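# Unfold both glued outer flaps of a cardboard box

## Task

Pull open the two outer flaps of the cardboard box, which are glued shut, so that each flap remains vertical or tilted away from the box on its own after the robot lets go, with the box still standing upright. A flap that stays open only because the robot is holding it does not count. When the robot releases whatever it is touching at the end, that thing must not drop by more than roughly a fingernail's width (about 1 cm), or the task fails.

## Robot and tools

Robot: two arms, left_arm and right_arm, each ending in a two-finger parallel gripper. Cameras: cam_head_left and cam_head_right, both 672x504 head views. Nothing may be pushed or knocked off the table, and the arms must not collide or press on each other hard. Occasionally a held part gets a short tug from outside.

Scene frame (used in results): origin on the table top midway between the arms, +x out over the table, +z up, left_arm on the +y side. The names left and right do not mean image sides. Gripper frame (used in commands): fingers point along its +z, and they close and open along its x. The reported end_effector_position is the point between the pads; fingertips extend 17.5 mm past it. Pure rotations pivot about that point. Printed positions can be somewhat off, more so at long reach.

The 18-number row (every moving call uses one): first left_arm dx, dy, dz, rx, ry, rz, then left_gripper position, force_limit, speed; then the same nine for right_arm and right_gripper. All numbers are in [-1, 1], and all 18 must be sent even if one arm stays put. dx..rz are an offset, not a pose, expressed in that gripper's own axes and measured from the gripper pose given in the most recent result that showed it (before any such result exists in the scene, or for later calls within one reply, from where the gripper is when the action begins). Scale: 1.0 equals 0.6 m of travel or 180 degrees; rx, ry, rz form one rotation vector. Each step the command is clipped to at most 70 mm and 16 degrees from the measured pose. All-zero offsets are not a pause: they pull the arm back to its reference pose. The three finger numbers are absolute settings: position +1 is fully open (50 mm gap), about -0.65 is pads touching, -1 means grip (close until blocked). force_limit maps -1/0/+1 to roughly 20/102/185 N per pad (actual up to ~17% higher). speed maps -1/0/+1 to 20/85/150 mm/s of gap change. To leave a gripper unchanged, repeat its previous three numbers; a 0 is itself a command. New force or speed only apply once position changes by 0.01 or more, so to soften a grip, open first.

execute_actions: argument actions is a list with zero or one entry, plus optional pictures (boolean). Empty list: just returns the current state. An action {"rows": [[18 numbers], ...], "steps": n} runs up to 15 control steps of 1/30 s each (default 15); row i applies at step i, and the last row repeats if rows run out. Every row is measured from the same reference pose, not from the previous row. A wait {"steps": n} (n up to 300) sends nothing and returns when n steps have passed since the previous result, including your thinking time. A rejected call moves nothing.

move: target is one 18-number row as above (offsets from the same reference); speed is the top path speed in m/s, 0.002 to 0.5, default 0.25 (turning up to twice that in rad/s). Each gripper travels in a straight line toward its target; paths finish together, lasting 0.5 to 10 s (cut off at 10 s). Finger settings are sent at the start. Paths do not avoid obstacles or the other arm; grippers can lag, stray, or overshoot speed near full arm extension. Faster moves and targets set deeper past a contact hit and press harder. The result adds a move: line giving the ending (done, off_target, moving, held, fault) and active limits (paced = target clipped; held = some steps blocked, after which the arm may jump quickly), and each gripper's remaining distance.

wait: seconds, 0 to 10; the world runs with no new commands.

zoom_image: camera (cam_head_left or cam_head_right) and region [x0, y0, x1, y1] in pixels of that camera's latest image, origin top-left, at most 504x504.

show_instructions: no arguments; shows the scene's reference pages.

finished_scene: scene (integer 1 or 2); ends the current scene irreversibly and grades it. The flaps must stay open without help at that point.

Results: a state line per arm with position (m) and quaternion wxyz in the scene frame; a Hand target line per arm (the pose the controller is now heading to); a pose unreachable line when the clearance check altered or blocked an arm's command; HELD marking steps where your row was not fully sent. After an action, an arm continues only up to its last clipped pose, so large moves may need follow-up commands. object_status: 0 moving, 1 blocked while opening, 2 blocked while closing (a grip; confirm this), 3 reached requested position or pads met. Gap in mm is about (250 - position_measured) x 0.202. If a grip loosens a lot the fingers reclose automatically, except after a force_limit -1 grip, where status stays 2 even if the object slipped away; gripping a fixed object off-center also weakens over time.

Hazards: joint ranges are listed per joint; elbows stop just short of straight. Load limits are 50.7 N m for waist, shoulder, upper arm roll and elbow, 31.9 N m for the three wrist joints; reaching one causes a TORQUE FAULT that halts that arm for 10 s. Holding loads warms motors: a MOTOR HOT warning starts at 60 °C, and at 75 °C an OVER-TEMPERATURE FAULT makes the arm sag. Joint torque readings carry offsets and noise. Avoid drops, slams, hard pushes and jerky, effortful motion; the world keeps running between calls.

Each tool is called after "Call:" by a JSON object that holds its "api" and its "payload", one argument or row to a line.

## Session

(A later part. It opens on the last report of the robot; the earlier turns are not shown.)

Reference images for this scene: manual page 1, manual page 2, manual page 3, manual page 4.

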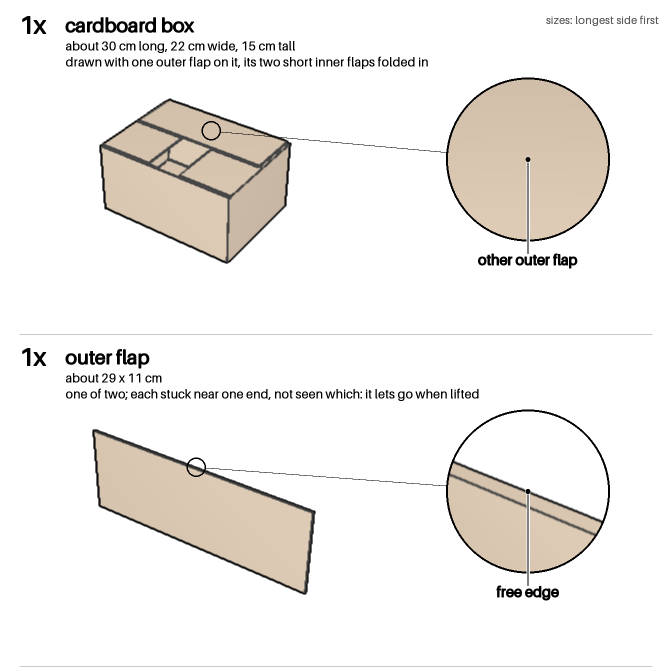

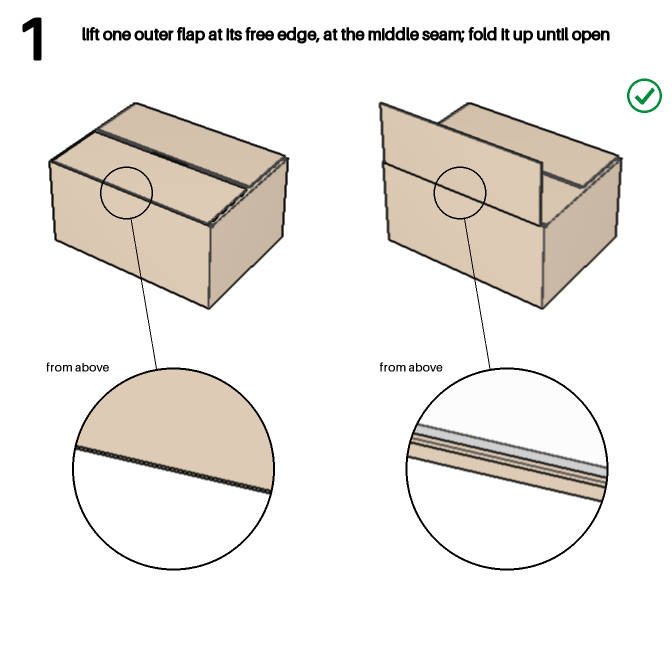

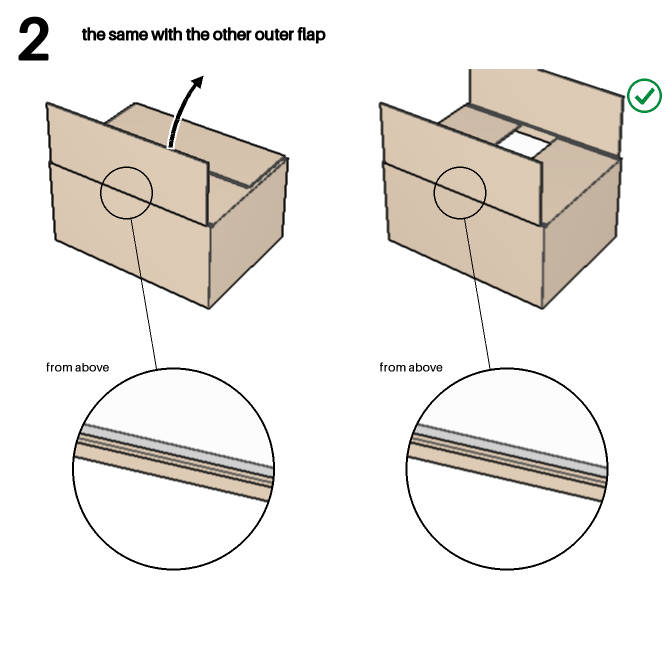

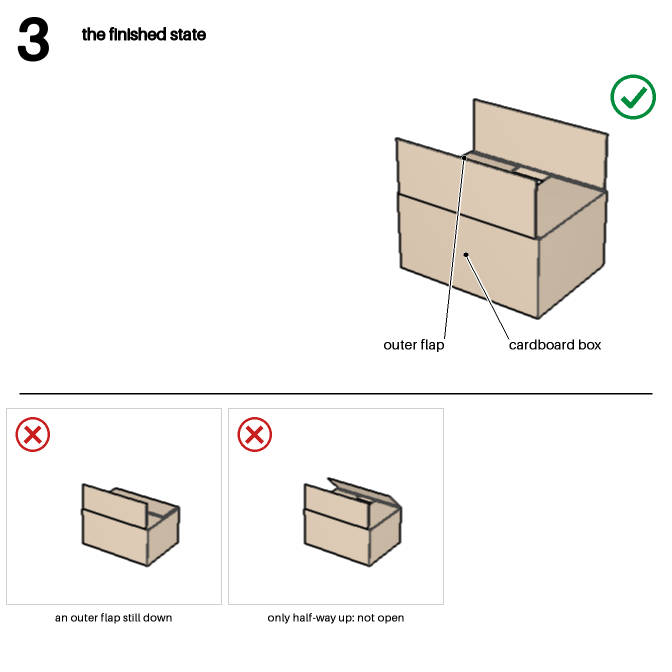

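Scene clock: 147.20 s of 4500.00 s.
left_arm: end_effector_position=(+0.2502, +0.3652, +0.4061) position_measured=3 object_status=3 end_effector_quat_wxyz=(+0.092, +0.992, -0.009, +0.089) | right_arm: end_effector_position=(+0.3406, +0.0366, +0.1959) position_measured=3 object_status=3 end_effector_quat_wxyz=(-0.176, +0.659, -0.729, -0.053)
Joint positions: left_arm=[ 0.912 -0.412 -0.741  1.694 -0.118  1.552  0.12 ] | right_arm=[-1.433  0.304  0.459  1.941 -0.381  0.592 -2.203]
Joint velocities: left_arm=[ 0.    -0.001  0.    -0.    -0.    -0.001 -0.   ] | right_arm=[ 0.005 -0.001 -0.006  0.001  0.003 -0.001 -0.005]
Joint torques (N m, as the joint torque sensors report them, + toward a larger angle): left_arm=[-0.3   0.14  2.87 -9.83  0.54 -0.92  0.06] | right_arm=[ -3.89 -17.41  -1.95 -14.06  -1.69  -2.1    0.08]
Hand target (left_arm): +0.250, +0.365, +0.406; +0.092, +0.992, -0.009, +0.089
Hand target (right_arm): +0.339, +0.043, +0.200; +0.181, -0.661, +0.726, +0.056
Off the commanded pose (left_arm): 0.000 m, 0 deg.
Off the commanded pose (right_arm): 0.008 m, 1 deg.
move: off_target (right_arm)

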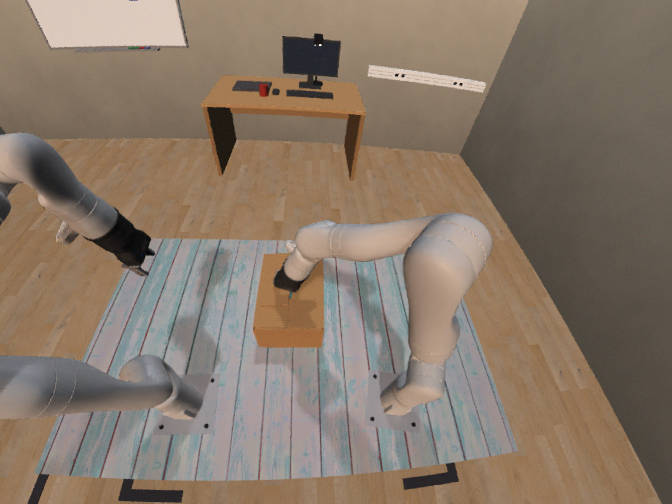

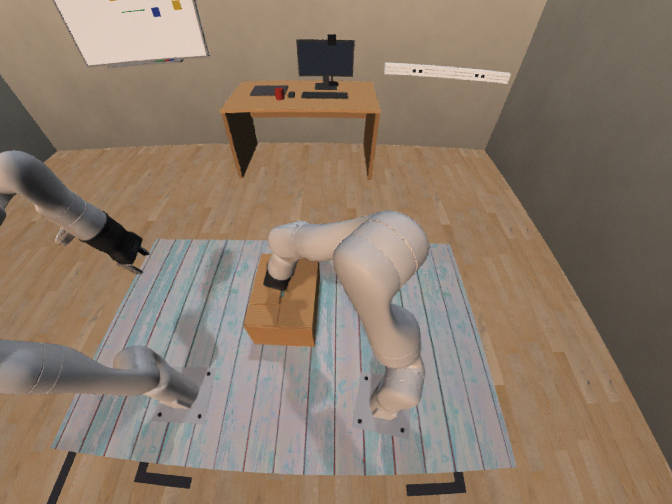

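Call:
{"api": "move", "payload": {
  "target": [0,0,0,0,0,0,1,0,0,-0.032,0,-0.035,0,0,0,1,0,0],
  "speed": 0.012
}}

Call:
{"api": "zoom_image", "payload": {
  "camera": "cam_head_left",
  "region": [240, 230, 360, 350]
}}

Scene clock: 154.27 s of 4500.00 s.
left_arm: end_effector_position=(+0.2502, +0.3652, +0.4061) position_measured=3 object_status=3 end_effector_quat_wxyz=(+0.092, +0.992, -0.009, +0.089) | right_arm: end_effector_position=(+0.3380, +0.0482, +0.2217) position_measured=3 object_status=3 end_effector_quat_wxyz=(-0.176, +0.659, -0.729, -0.053)
Joint positions: left_arm=[ 0.912 -0.412 -0.741  1.694 -0.118  1.552  0.12 ] | right_arm=[-1.483  0.282  0.489  1.875 -0.326  0.674 -2.283]
Joint velocities: left_arm=[ 0.    -0.001 -0.001 -0.    -0.001 -0.001  0.   ] | right_arm=[-0.     0.    -0.001 -0.002  0.     0.     0.001]
Joint torques (N m, as the joint torque sensors report them, + toward a larger angle): left_arm=[-0.25  0.26  2.89 -9.65  0.46 -1.11  0.02] | right_arm=[  0.1  -14.06   1.72  -9.88   0.01  -0.95   0.12]
Hand target (left_arm): +0.250, +0.365, +0.406; +0.092, +0.992, -0.009, +0.089
Hand target (right_arm): +0.338, +0.048, +0.222; +0.176, -0.659, +0.729, +0.053
Off the commanded pose (left_arm): 0.000 m, 0 deg.
Off the commanded pose (right_arm): 0.000 m, 0 deg.
After step 90, 1.47 s passed at rest.
move: done

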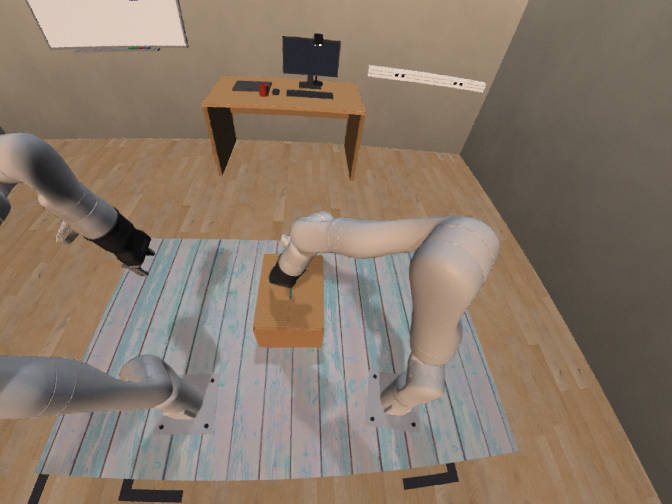

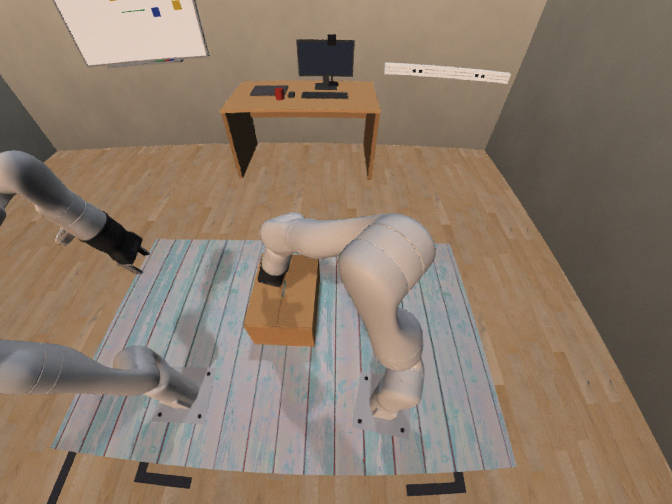

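Region (240, 230, 360, 350) of cam_head_left's 672x504 image, scaled by 4.200, with more detail than that image has.

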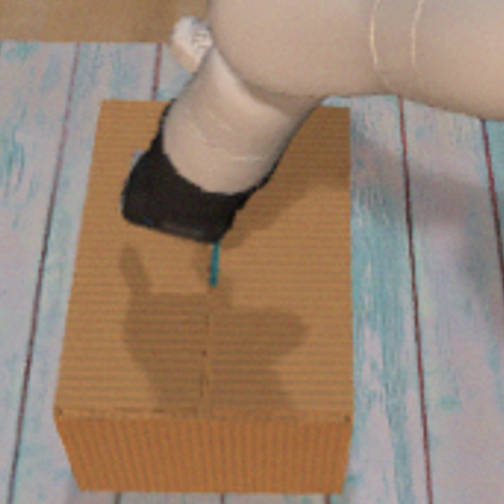

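Call:
{"api": "execute_actions", "payload": {
  "actions": []
}}

Scene clock: 169.73 s of 4500.00 s.
left_arm: end_effector_position=(+0.2502, +0.3652, +0.4061) position_measured=3 object_status=3 end_effector_quat_wxyz=(+0.092, +0.992, -0.009, +0.089) | right_arm: end_effector_position=(+0.3379, +0.0483, +0.2217) position_measured=3 object_status=3 end_effector_quat_wxyz=(-0.176, +0.659, -0.729, -0.053)
Joint positions: left_arm=[ 0.912 -0.412 -0.741  1.694 -0.118  1.552  0.12 ] | right_arm=[-1.483  0.282  0.489  1.875 -0.326  0.674 -2.283]
Joint velocities: left_arm=[-0.    -0.     0.001  0.     0.     0.001  0.   ] | right_arm=[-0.001  0.     0.     0.001  0.     0.001  0.   ]
Joint torques (N m, as the joint torque sensors report them, + toward a larger angle): left_arm=[-0.38  0.23  2.73 -9.83  0.43 -0.89  0.04] | right_arm=[  0.12 -14.12   1.76  -9.76   0.09  -0.87   0.08]
Hand target (left_arm): +0.250, +0.365, +0.406; +0.092, +0.992, -0.009, +0.089
Hand target (right_arm): +0.338, +0.048, +0.222; +0.176, -0.659, +0.729, +0.053
Off the commanded pose (left_arm): 0.000 m, 0 deg.
Off the commanded pose (right_arm): 0.000 m, 0 deg.
Steps of this call (steps 1 to 90: nothing new was sent; then 12.47 s passed at rest). Readings (end_effector_position | what the end effector reports):
1: left_arm (+0.2502, +0.3652, +0.4061) | right_arm (+0.3380, +0.0483, +0.2217) | left_arm position_measured=3 object_status=3 | right_arm position_measured=3 object_status=3
2: left_arm (+0.2502, +0.3652, +0.4061) | right_arm (+0.3380, +0.0483, +0.2217) | left_arm position_measured=3 object_status=3 | right_arm position_measured=3 object_status=3
4: left_arm (+0.2502, +0.3652, +0.4061) | right_arm (+0.3379, +0.0483, +0.2217) | left_arm position_measured=3 object_status=3 | right_arm position_measured=3 object_status=3
8: left_arm (+0.2502, +0.3652, +0.4061) | right_arm (+0.3379, +0.0483, +0.2217) | left_arm position_measured=3 object_status=3 | right_arm position_measured=3 object_status=3
90: the state above

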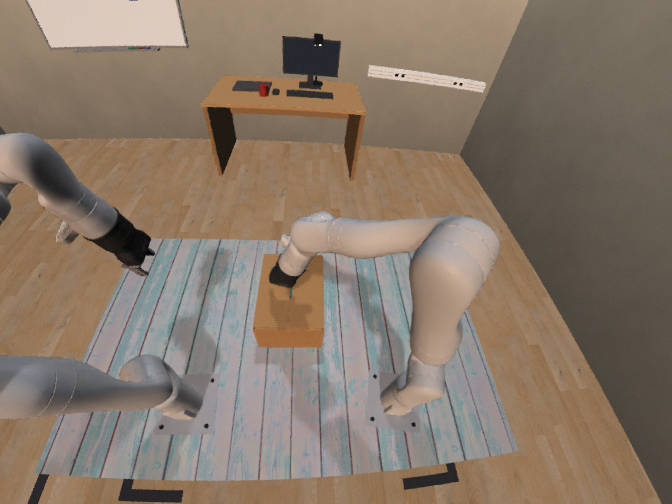

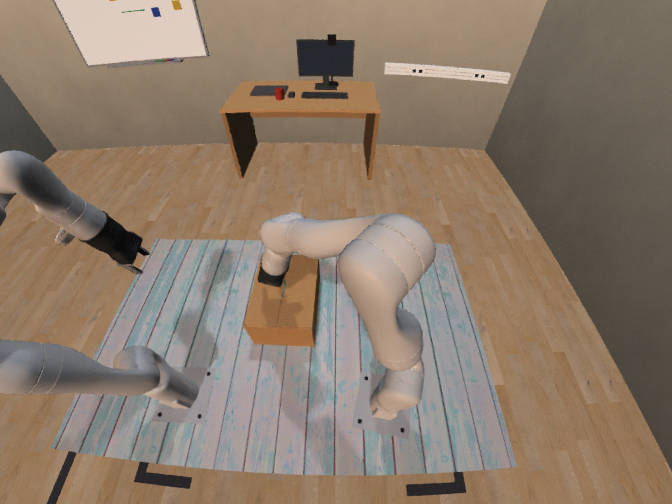

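Call:
{"api": "move", "payload": {
  "target": [0,0,0,0,0,0,1,0,0,0.048,-0.137,0.048,0,0.033,0,1,0,0],
  "speed": 0.08
}}

Call:
{"api": "move", "payload": {
  "target": [0,0,0,0,0,0,1,0,0,0.006,0,0.028,0,0,0,1,0,0],
  "speed": 0.01
}}

Call:
{"api": "move", "payload": {
  "target": [0,0,0,0,0,0,1,0,0,-0.016,0,0.008,0,0,0,1,0,0],
  "speed": 0.01
}}

Scene clock: 176.90 s of 4500.00 s.
left_arm: end_effector_position=(+0.2502, +0.3652, +0.4061) position_measured=3 object_status=3 end_effector_quat_wxyz=(+0.092, +0.992, -0.009, +0.089) | right_arm: end_effector_position=(+0.4218, +0.0200, +0.1984) position_measured=3 object_status=3 end_effector_quat_wxyz=(-0.139, +0.661, -0.737, -0.018)
Joint positions: left_arm=[ 0.912 -0.412 -0.741  1.694 -0.118  1.552  0.12 ] | right_arm=[-1.289  0.45   0.489  1.692 -0.366  0.799 -2.122]
Joint velocities: left_arm=[-0.     0.     0.001 -0.001 -0.     0.002  0.   ] | right_arm=[ 0.004  0.007  0.003  0.    -0.001  0.002  0.005]
Joint torques (N m, as the joint torque sensors report them, + toward a larger angle): left_arm=[-0.08  0.25  2.95 -9.9   0.58 -0.85 -0.07] | right_arm=[ -0.08 -17.52   2.42  -9.57   0.21  -0.66   0.05]
Hand target (left_arm): +0.250, +0.365, +0.406; +0.092, +0.992, -0.009, +0.089
Hand target (right_arm): +0.422, +0.020, +0.198; +0.138, -0.661, +0.737, +0.018
Off the commanded pose (left_arm): 0.000 m, 0 deg.
Off the commanded pose (right_arm): 0.000 m, 0 deg.
After step 90, 2.73 s passed at rest.
move: done

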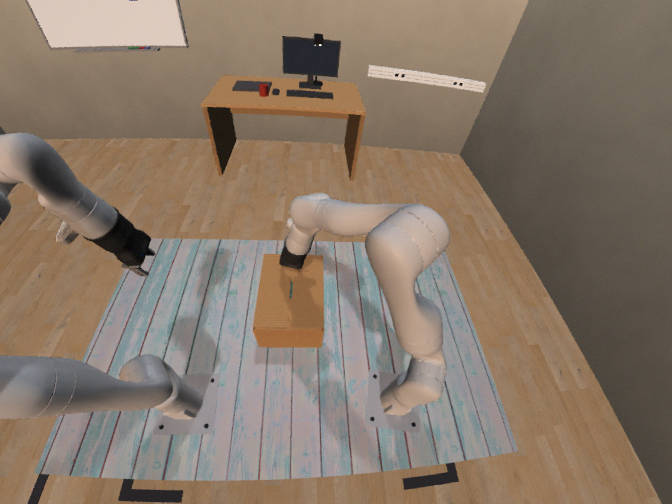

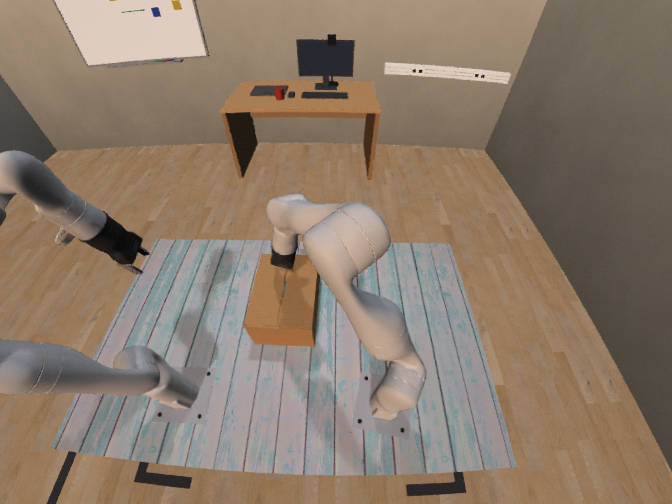

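Scene clock: 178.83 s of 4500.00 s.
left_arm: end_effector_position=(+0.2502, +0.3652, +0.4061) position_measured=3 object_status=3 end_effector_quat_wxyz=(+0.092, +0.992, -0.009, +0.089) | right_arm: end_effector_position=(+0.4250, +0.0204, +0.1826) position_measured=3 object_status=3 end_effector_quat_wxyz=(-0.140, +0.661, -0.737, -0.018)
Joint positions: left_arm=[ 0.912 -0.412 -0.741  1.694 -0.118  1.552  0.12 ] | right_arm=[-1.271  0.473  0.473  1.712 -0.388  0.755 -2.098]
Joint velocities: left_arm=[ 0.     0.     0.    -0.001 -0.    -0.001 -0.   ] | right_arm=[ 0.     0.    -0.    -0.    -0.     0.001  0.001]
Joint torques (N m, as the joint torque sensors report them, + toward a larger angle): left_arm=[-0.14  0.1   2.88 -9.3   0.69 -0.71  0.09] | right_arm=[  0.13 -16.55   2.49  -8.64   0.15  -0.52   0.03]
Hand target (left_arm): +0.250, +0.365, +0.406; +0.092, +0.992, -0.009, +0.089
Hand target (right_arm): +0.425, +0.020, +0.181; +0.139, -0.661, +0.737, +0.018
Off the commanded pose (left_arm): 0.000 m, 0 deg.
Off the commanded pose (right_arm): 0.001 m, 0 deg.
move: done

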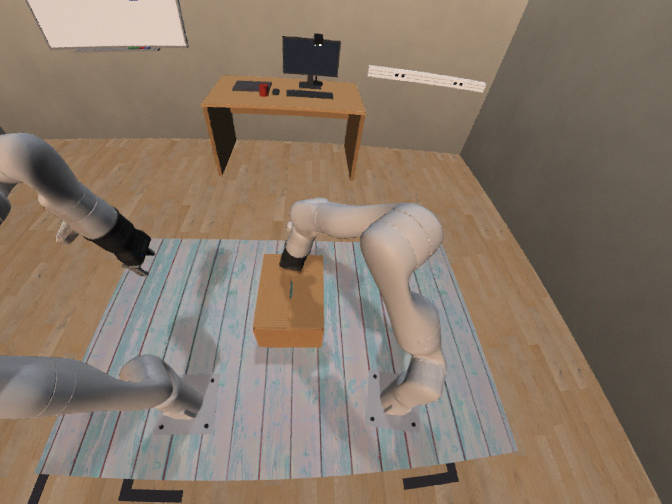

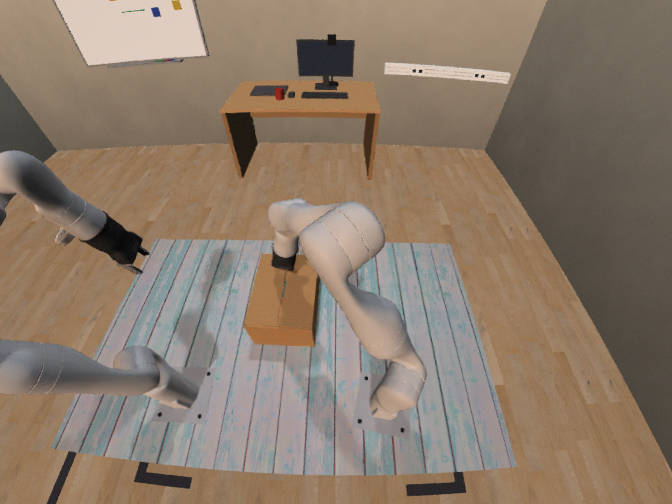

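Scene clock: 180.13 s of 4500.00 s.
left_arm: end_effector_position=(+0.2502, +0.3652, +0.4061) position_measured=3 object_status=3 end_effector_quat_wxyz=(+0.092, +0.992, -0.009, +0.089) | right_arm: end_effector_position=(+0.4280, +0.0311, +0.1824) position_measured=3 object_status=3 end_effector_quat_wxyz=(-0.142, +0.661, -0.737, -0.018)
Joint positions: left_arm=[ 0.912 -0.412 -0.741  1.694 -0.118  1.552  0.12 ] | right_arm=[-1.279  0.49   0.471  1.687 -0.391  0.758 -2.112]
Joint velocities: left_arm=[ 0.    -0.     0.002  0.001 -0.     0.    -0.   ] | right_arm=[ 0.002 -0.    -0.    -0.001  0.001  0.001 -0.003]
Joint torques (N m, as the joint torque sensors report them, + toward a larger angle): left_arm=[-0.35  0.11  3.26 -9.82  0.45 -1.02 -0.04] | right_arm=[ -0.14 -15.93   2.11  -8.13  -0.1   -0.46   0.07]
Hand target (left_arm): +0.250, +0.365, +0.406; +0.092, +0.992, -0.009, +0.089
Hand target (right_arm): +0.427, +0.031, +0.180; +0.140, -0.661, +0.737, +0.018
Off the commanded pose (left_arm): 0.000 m, 0 deg.
Off the commanded pose (right_arm): 0.003 m, 0 deg.
move: done

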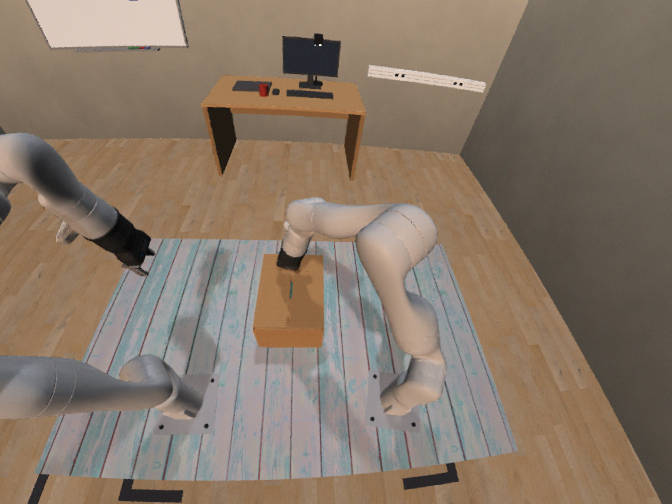

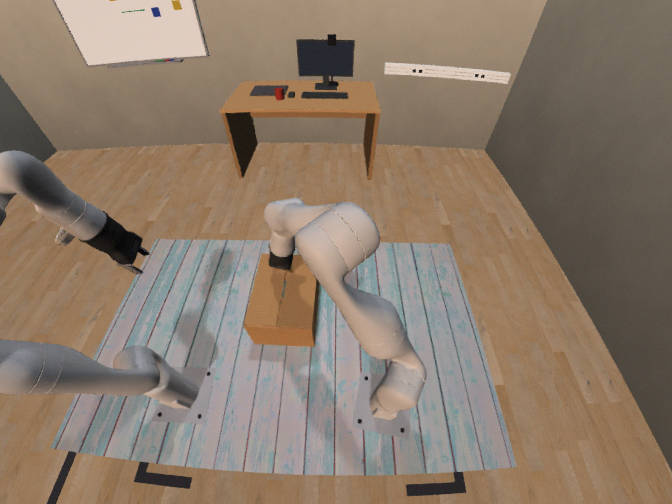

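Call:
{"api": "show_instructions", "payload": {

}}

Call:
{"api": "move", "payload": {
  "target": [0,0,0,0,0,0,1,0,0,-0.012,0,0.008,0,0,0,1,0,0],
  "speed": 0.01
}}

Reference images for this scene: manual page 1, manual page 2, manual page 3, manual page 4.

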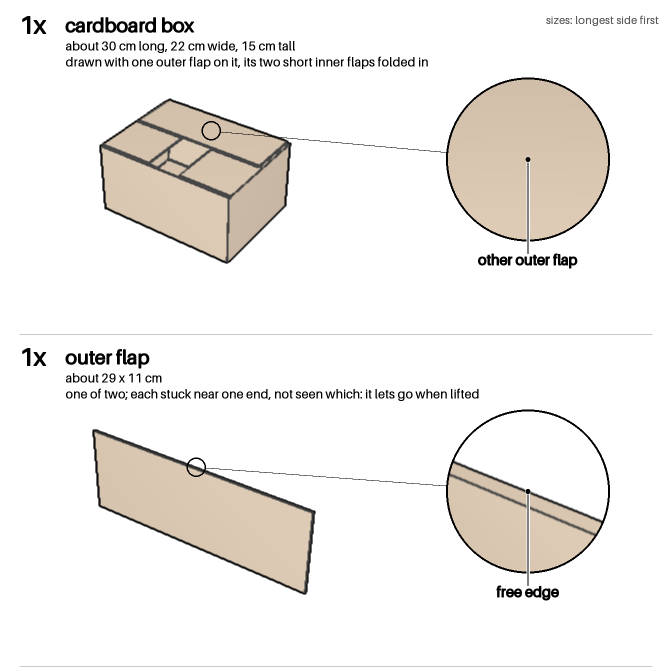

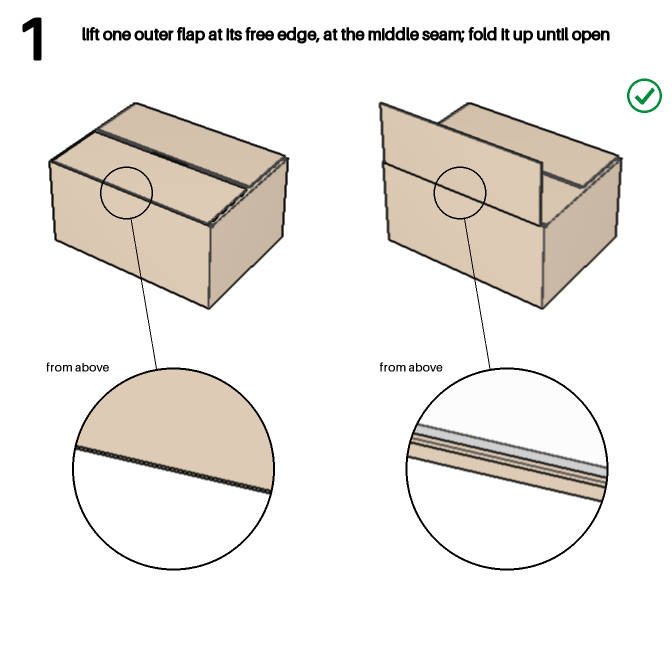

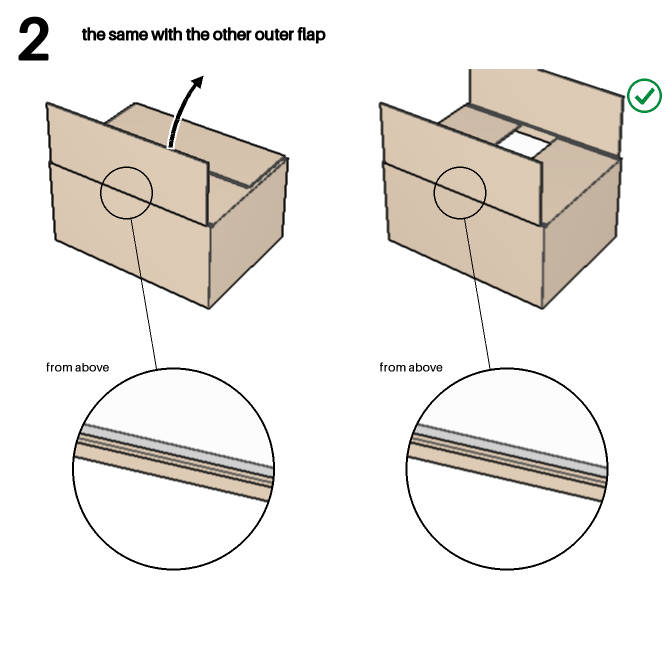

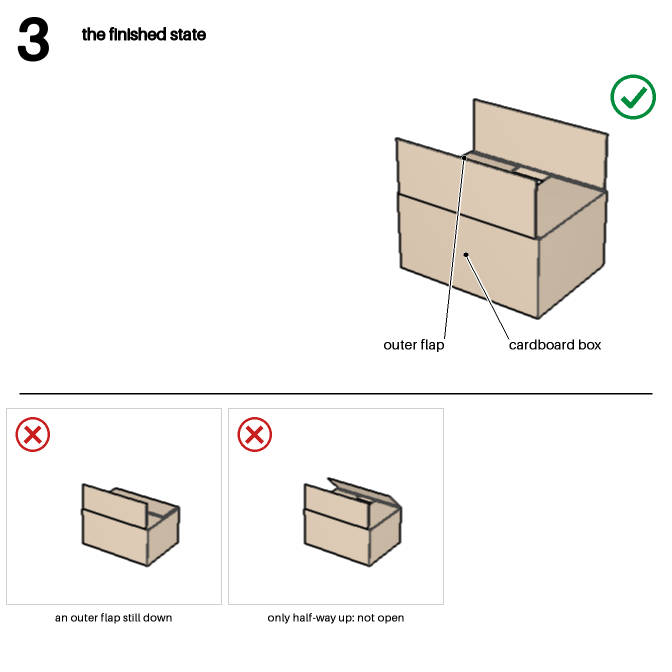

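Scene clock: 185.60 s of 4500.00 s.
left_arm: end_effector_position=(+0.2502, +0.3652, +0.4061) position_measured=3 object_status=3 end_effector_quat_wxyz=(+0.092, +0.992, -0.009, +0.089) | right_arm: end_effector_position=(+0.4300, +0.0368, +0.1808) position_measured=3 object_status=3 end_effector_quat_wxyz=(-0.142, +0.660, -0.738, -0.018)
Joint positions: left_arm=[ 0.912 -0.412 -0.741  1.694 -0.118  1.552  0.12 ] | right_arm=[-1.281  0.503  0.47   1.671 -0.392  0.761 -2.122]
Joint velocities: left_arm=[-0.    -0.    -0.001  0.001  0.     0.     0.   ] | right_arm=[ 0.002 -0.    -0.003 -0.001  0.002 -0.    -0.   ]
Joint torques (N m, as the joint torque sensors report them, + toward a larger angle): left_arm=[-0.17  0.36  3.03 -9.61  0.7  -0.87  0.02] | right_arm=[ -0.95 -15.47   1.09 -10.54  -0.75  -1.88   0.06]
Hand target (left_arm): +0.250, +0.365, +0.406; +0.092, +0.992, -0.009, +0.089
Hand target (right_arm): +0.429, +0.039, +0.179; +0.142, -0.661, +0.737, +0.018
Off the commanded pose (left_arm): 0.000 m, 0 deg.
Off the commanded pose (right_arm): 0.003 m, 0 deg.
After step 90, 1.37 s passed at rest.
move: done

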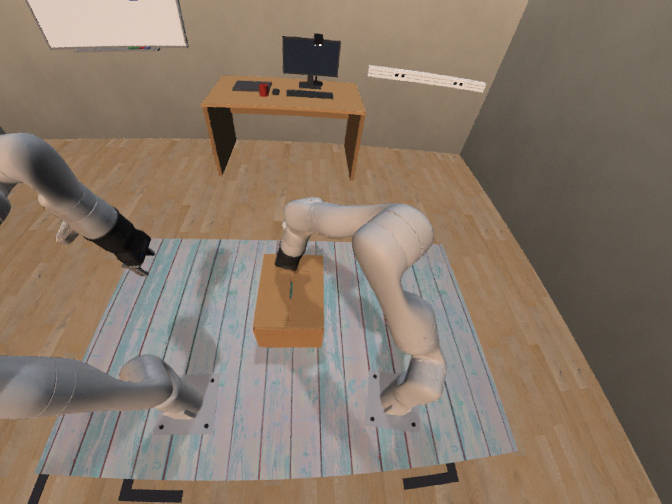

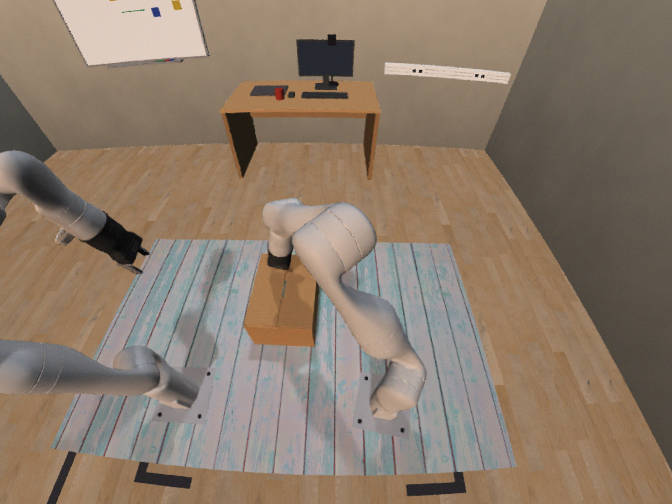

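Call:
{"api": "move", "payload": {
  "target": [0,0,0,0,0,0,1,0,0,-0.01,0,0.006,0,0,0,1,0,0],
  "speed": 0.01
}}

Call:
{"api": "move", "payload": {
  "target": [0,0,0,0,0,0,1,0,0,-0.02,0,-0.03,0,-0.05,0,1,0,0],
  "speed": 0.012
}}

Call:
{"api": "zoom_image", "payload": {
  "camera": "cam_head_left",
  "region": [230,200,350,350]
}}

Scene clock: 194.93 s of 4500.00 s.
left_arm: end_effector_position=(+0.2502, +0.3652, +0.4061) position_measured=3 object_status=3 end_effector_quat_wxyz=(+0.092, +0.992, -0.009, +0.089) | right_arm: end_effector_position=(+0.4333, +0.0436, +0.1823) position_measured=3 object_status=3 end_effector_quat_wxyz=(-0.146, +0.659, -0.738, -0.018)
Joint positions: left_arm=[ 0.912 -0.412 -0.741  1.694 -0.118  1.552  0.12 ] | right_arm=[-1.284  0.512  0.468  1.653 -0.393  0.762 -2.132]
Joint velocities: left_arm=[-0.     0.    -0.001 -0.     0.    -0.     0.   ] | right_arm=[ 0.002 -0.    -0.002  0.     0.002 -0.    -0.001]
Joint torques (N m, as the joint torque sensors report them, + toward a larger angle): left_arm=[ -0.3   -0.21   2.62 -10.     0.48  -0.9    0.11] | right_arm=[ -0.62 -15.27   1.4   -7.73  -0.03  -0.31   0.03]
Hand target (left_arm): +0.250, +0.365, +0.406; +0.092, +0.992, -0.009, +0.089
Hand target (right_arm): +0.431, +0.043, +0.179; +0.142, -0.660, +0.738, +0.018
Off the commanded pose (left_arm): 0.000 m, 0 deg.
Off the commanded pose (right_arm): 0.004 m, 0 deg.
After step 90, 5.40 s passed at rest.
move: off_target (right_arm)

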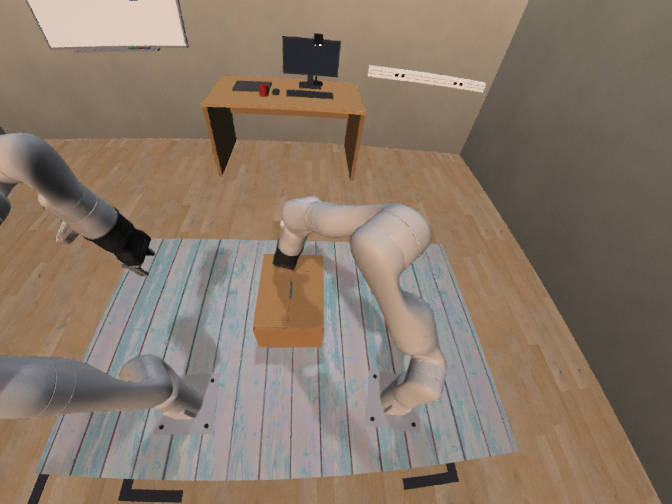

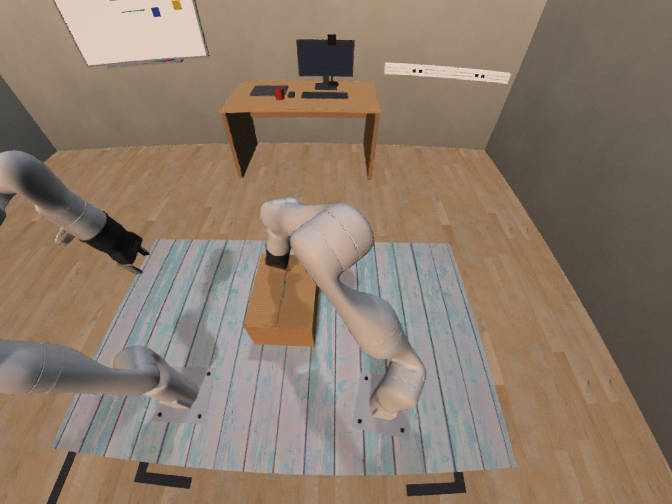

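Scene clock: 201.70 s of 4500.00 s.
left_arm: end_effector_position=(+0.2502, +0.3652, +0.4061) position_measured=3 object_status=3 end_effector_quat_wxyz=(+0.092, +0.992, -0.009, +0.089) | right_arm: end_effector_position=(+0.4310, +0.0512, +0.2024) position_measured=3 object_status=3 end_effector_quat_wxyz=(-0.203, +0.655, -0.724, -0.070)
Joint positions: left_arm=[ 0.912 -0.412 -0.741  1.694 -0.118  1.552  0.12 ] | right_arm=[-1.169  0.427  0.36   1.75  -0.532  0.647 -1.963]
Joint velocities: left_arm=[-0.    -0.001 -0.002  0.    -0.     0.     0.   ] | right_arm=[ 0.001 -0.     0.001  0.001 -0.    -0.001  0.001]
Joint torques (N m, as the joint torque sensors report them, + toward a larger angle): left_arm=[-0.38  0.16  2.88 -9.52  0.42 -0.99  0.09] | right_arm=[ -0.12 -18.15   1.7   -9.74  -0.24  -0.81   0.14]
Hand target (left_arm): +0.250, +0.365, +0.406; +0.092, +0.992, -0.009, +0.089
Hand target (right_arm): +0.431, +0.051, +0.202; +0.203, -0.655, +0.724, +0.070
Off the commanded pose (left_arm): 0.000 m, 0 deg.
Off the commanded pose (right_arm): 0.000 m, 0 deg.
move: done

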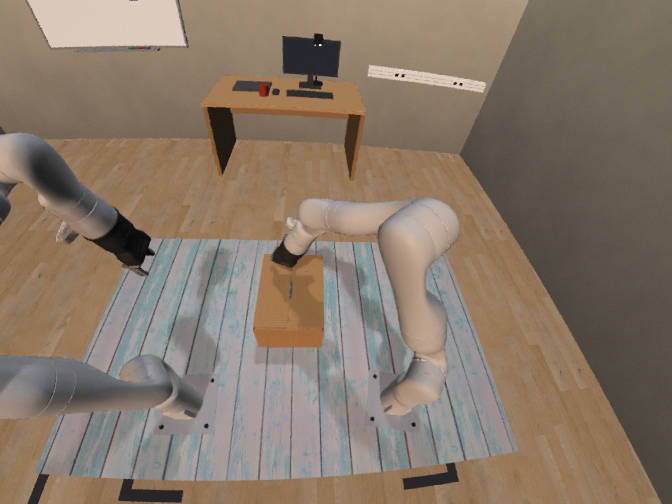

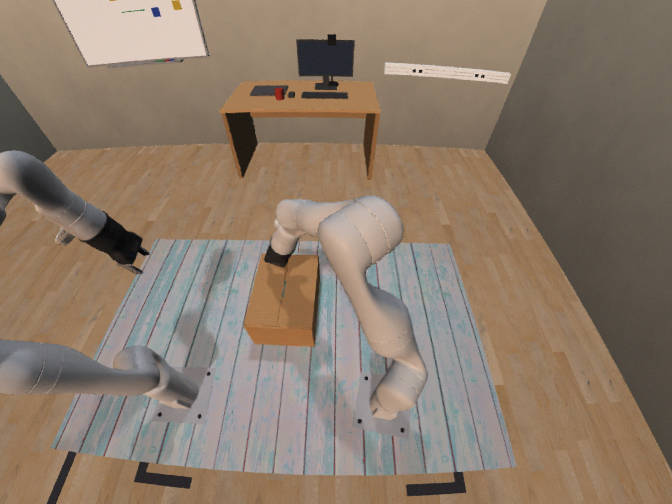

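Region (230, 200, 350, 350) of cam_head_left's 672x504 image, scaled by 3.360, with more detail than that image has; it fills the left 403 columns of this view, and the rest is white.

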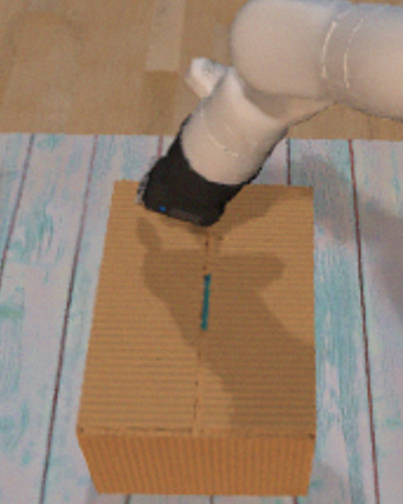

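Call:
{"api": "move", "payload": {
  "target": [0,0,0,0,0,0,1,0,0,0.043,0.118,0.007,0,0.03,0,1,0,0],
  "speed": 0.08
}}

Call:
{"api": "move", "payload": {
  "target": [0,0,0,0,0,0,1,0,0,0.006,0,0.03,0,0,0,1,0,0],
  "speed": 0.01
}}

Call:
{"api": "move", "payload": {
  "target": [0,0,0,0,0,0,1,0,0,-0.015,0,0.008,0,0,0,1,0,0],
  "speed": 0.01
}}

Scene clock: 209.77 s of 4500.00 s.
left_arm: end_effector_position=(+0.2502, +0.3652, +0.4061) position_measured=3 object_status=3 end_effector_quat_wxyz=(+0.092, +0.992, -0.009, +0.089) | right_arm: end_effector_position=(+0.3626, +0.0381, +0.1783) position_measured=3 object_status=3 end_effector_quat_wxyz=(-0.170, +0.657, -0.733, -0.039)
Joint positions: left_arm=[ 0.912 -0.412 -0.741  1.694 -0.118  1.552  0.12 ] | right_arm=[-1.392  0.374  0.448  1.904 -0.396  0.58  -2.178]
Joint velocities: left_arm=[-0.     0.001  0.001  0.     0.     0.    -0.   ] | right_arm=[-0.006 -0.002 -0.003  0.002  0.007 -0.001 -0.004]
Joint torques (N m, as the joint torque sensors report them, + toward a larger angle): left_arm=[-0.07  0.19  2.88 -9.72  0.47 -1.12  0.09] | right_arm=[ -0.77 -13.98   1.01  -8.5   -0.2   -0.54   0.05]
Hand target (left_arm): +0.250, +0.365, +0.406; +0.092, +0.992, -0.009, +0.089
Hand target (right_arm): +0.361, +0.038, +0.177; +0.169, -0.658, +0.733, +0.039
Off the commanded pose (left_arm): 0.000 m, 0 deg.
Off the commanded pose (right_arm): 0.002 m, 0 deg.
After step 90, 3.83 s passed at rest.
move: done

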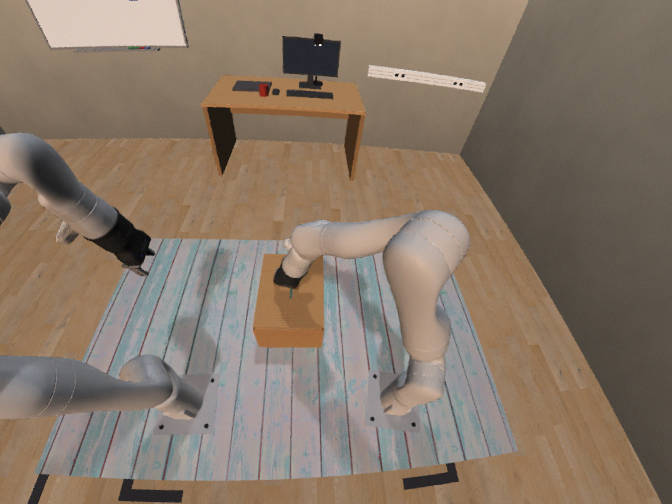

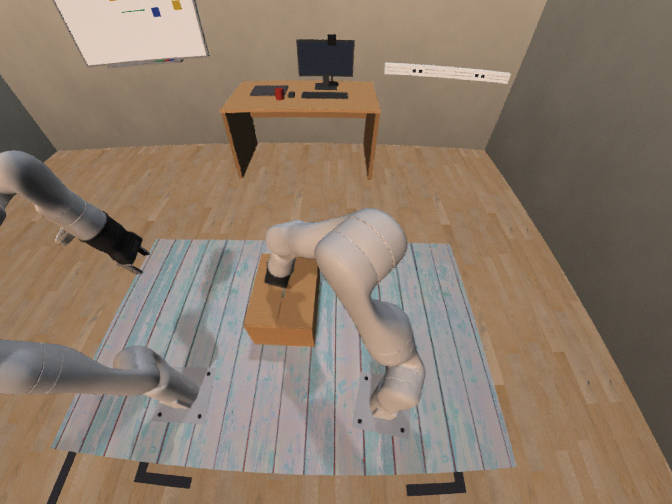

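Scene clock: 211.83 s of 4500.00 s.
left_arm: end_effector_position=(+0.2502, +0.3652, +0.4061) position_measured=3 object_status=3 end_effector_quat_wxyz=(+0.092, +0.992, -0.009, +0.089) | right_arm: end_effector_position=(+0.3707, +0.0398, +0.1740) position_measured=3 object_status=3 end_effector_quat_wxyz=(-0.182, +0.653, -0.734, -0.042)
Joint positions: left_arm=[ 0.912 -0.412 -0.741  1.694 -0.118  1.552  0.12 ] | right_arm=[-1.356  0.383  0.42   1.916 -0.427  0.536 -2.143]
Joint velocities: left_arm=[ 0.     0.     0.     0.    -0.    -0.002 -0.   ] | right_arm=[ 0.005 -0.001 -0.005  0.     0.003  0.    -0.003]
Joint torques (N m, as the joint torque sensors report them, + toward a larger angle): left_arm=[-0.53  0.3   2.86 -9.91  0.58 -0.97 -0.05] | right_arm=[-1.87  3.56 -3.11 -6.03 -1.14 -2.96  0.25]
Hand target (left_arm): +0.250, +0.365, +0.406; +0.092, +0.992, -0.009, +0.089
Hand target (right_arm): +0.366, +0.039, +0.161; +0.170, -0.657, +0.733, +0.039
Off the commanded pose (left_arm): 0.000 m, 0 deg.
Off the commanded pose (right_arm): 0.014 m, 1 deg.
move: off_target (right_arm)

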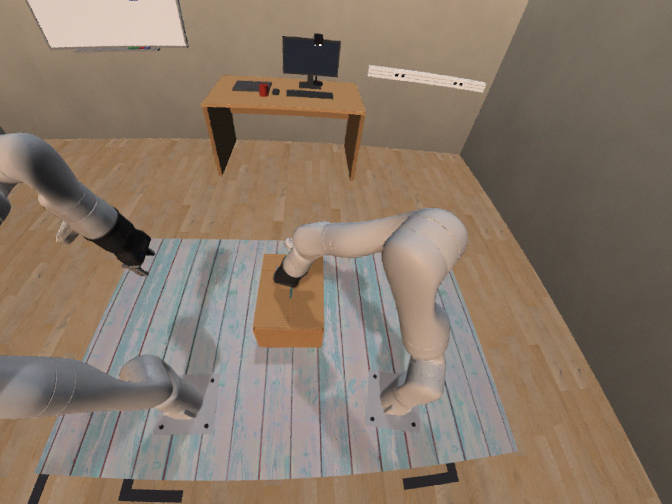

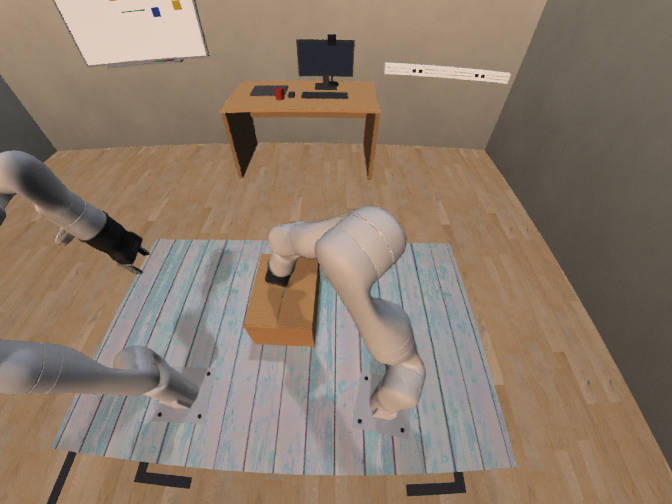

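Scene clock: 213.07 s of 4500.00 s.
left_arm: end_effector_position=(+0.2502, +0.3652, +0.4061) position_measured=3 object_status=3 end_effector_quat_wxyz=(+0.092, +0.992, -0.009, +0.089) | right_arm: end_effector_position=(+0.3760, +0.0508, +0.1782) position_measured=3 object_status=3 end_effector_quat_wxyz=(-0.188, +0.652, -0.733, -0.042)
Joint positions: left_arm=[ 0.912 -0.412 -0.741  1.694 -0.118  1.552  0.12 ] | right_arm=[-1.361  0.394  0.419  1.888 -0.425  0.539 -2.159]
Joint velocities: left_arm=[ 0.     0.001  0.002  0.    -0.     0.002 -0.   ] | right_arm=[ 0.002 -0.001 -0.002 -0.001  0.002 -0.001 -0.002]
Joint torques (N m, as the joint torque sensors report them, + toward a larger angle): left_arm=[-0.13 -0.07  2.99 -9.87  0.4  -0.76 -0.02] | right_arm=[ -0.76 -10.24   0.23  -6.13  -0.39  -0.12  -0.09]
Hand target (left_arm): +0.250, +0.365, +0.406; +0.092, +0.992, -0.009, +0.089
Hand target (right_arm): +0.372, +0.050, +0.172; +0.182, -0.653, +0.734, +0.042
Off the commanded pose (left_arm): 0.000 m, 0 deg.
Off the commanded pose (right_arm): 0.007 m, 1 deg.
move: off_target (right_arm)

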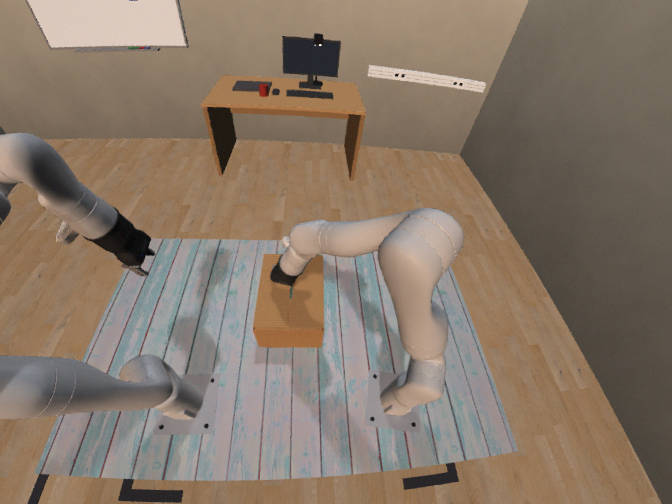

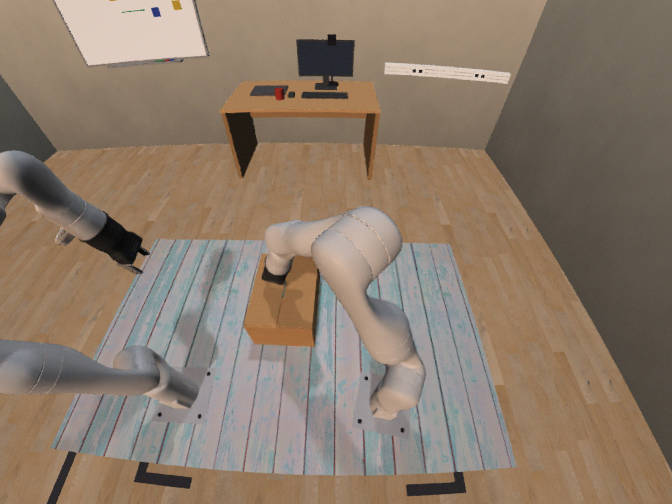

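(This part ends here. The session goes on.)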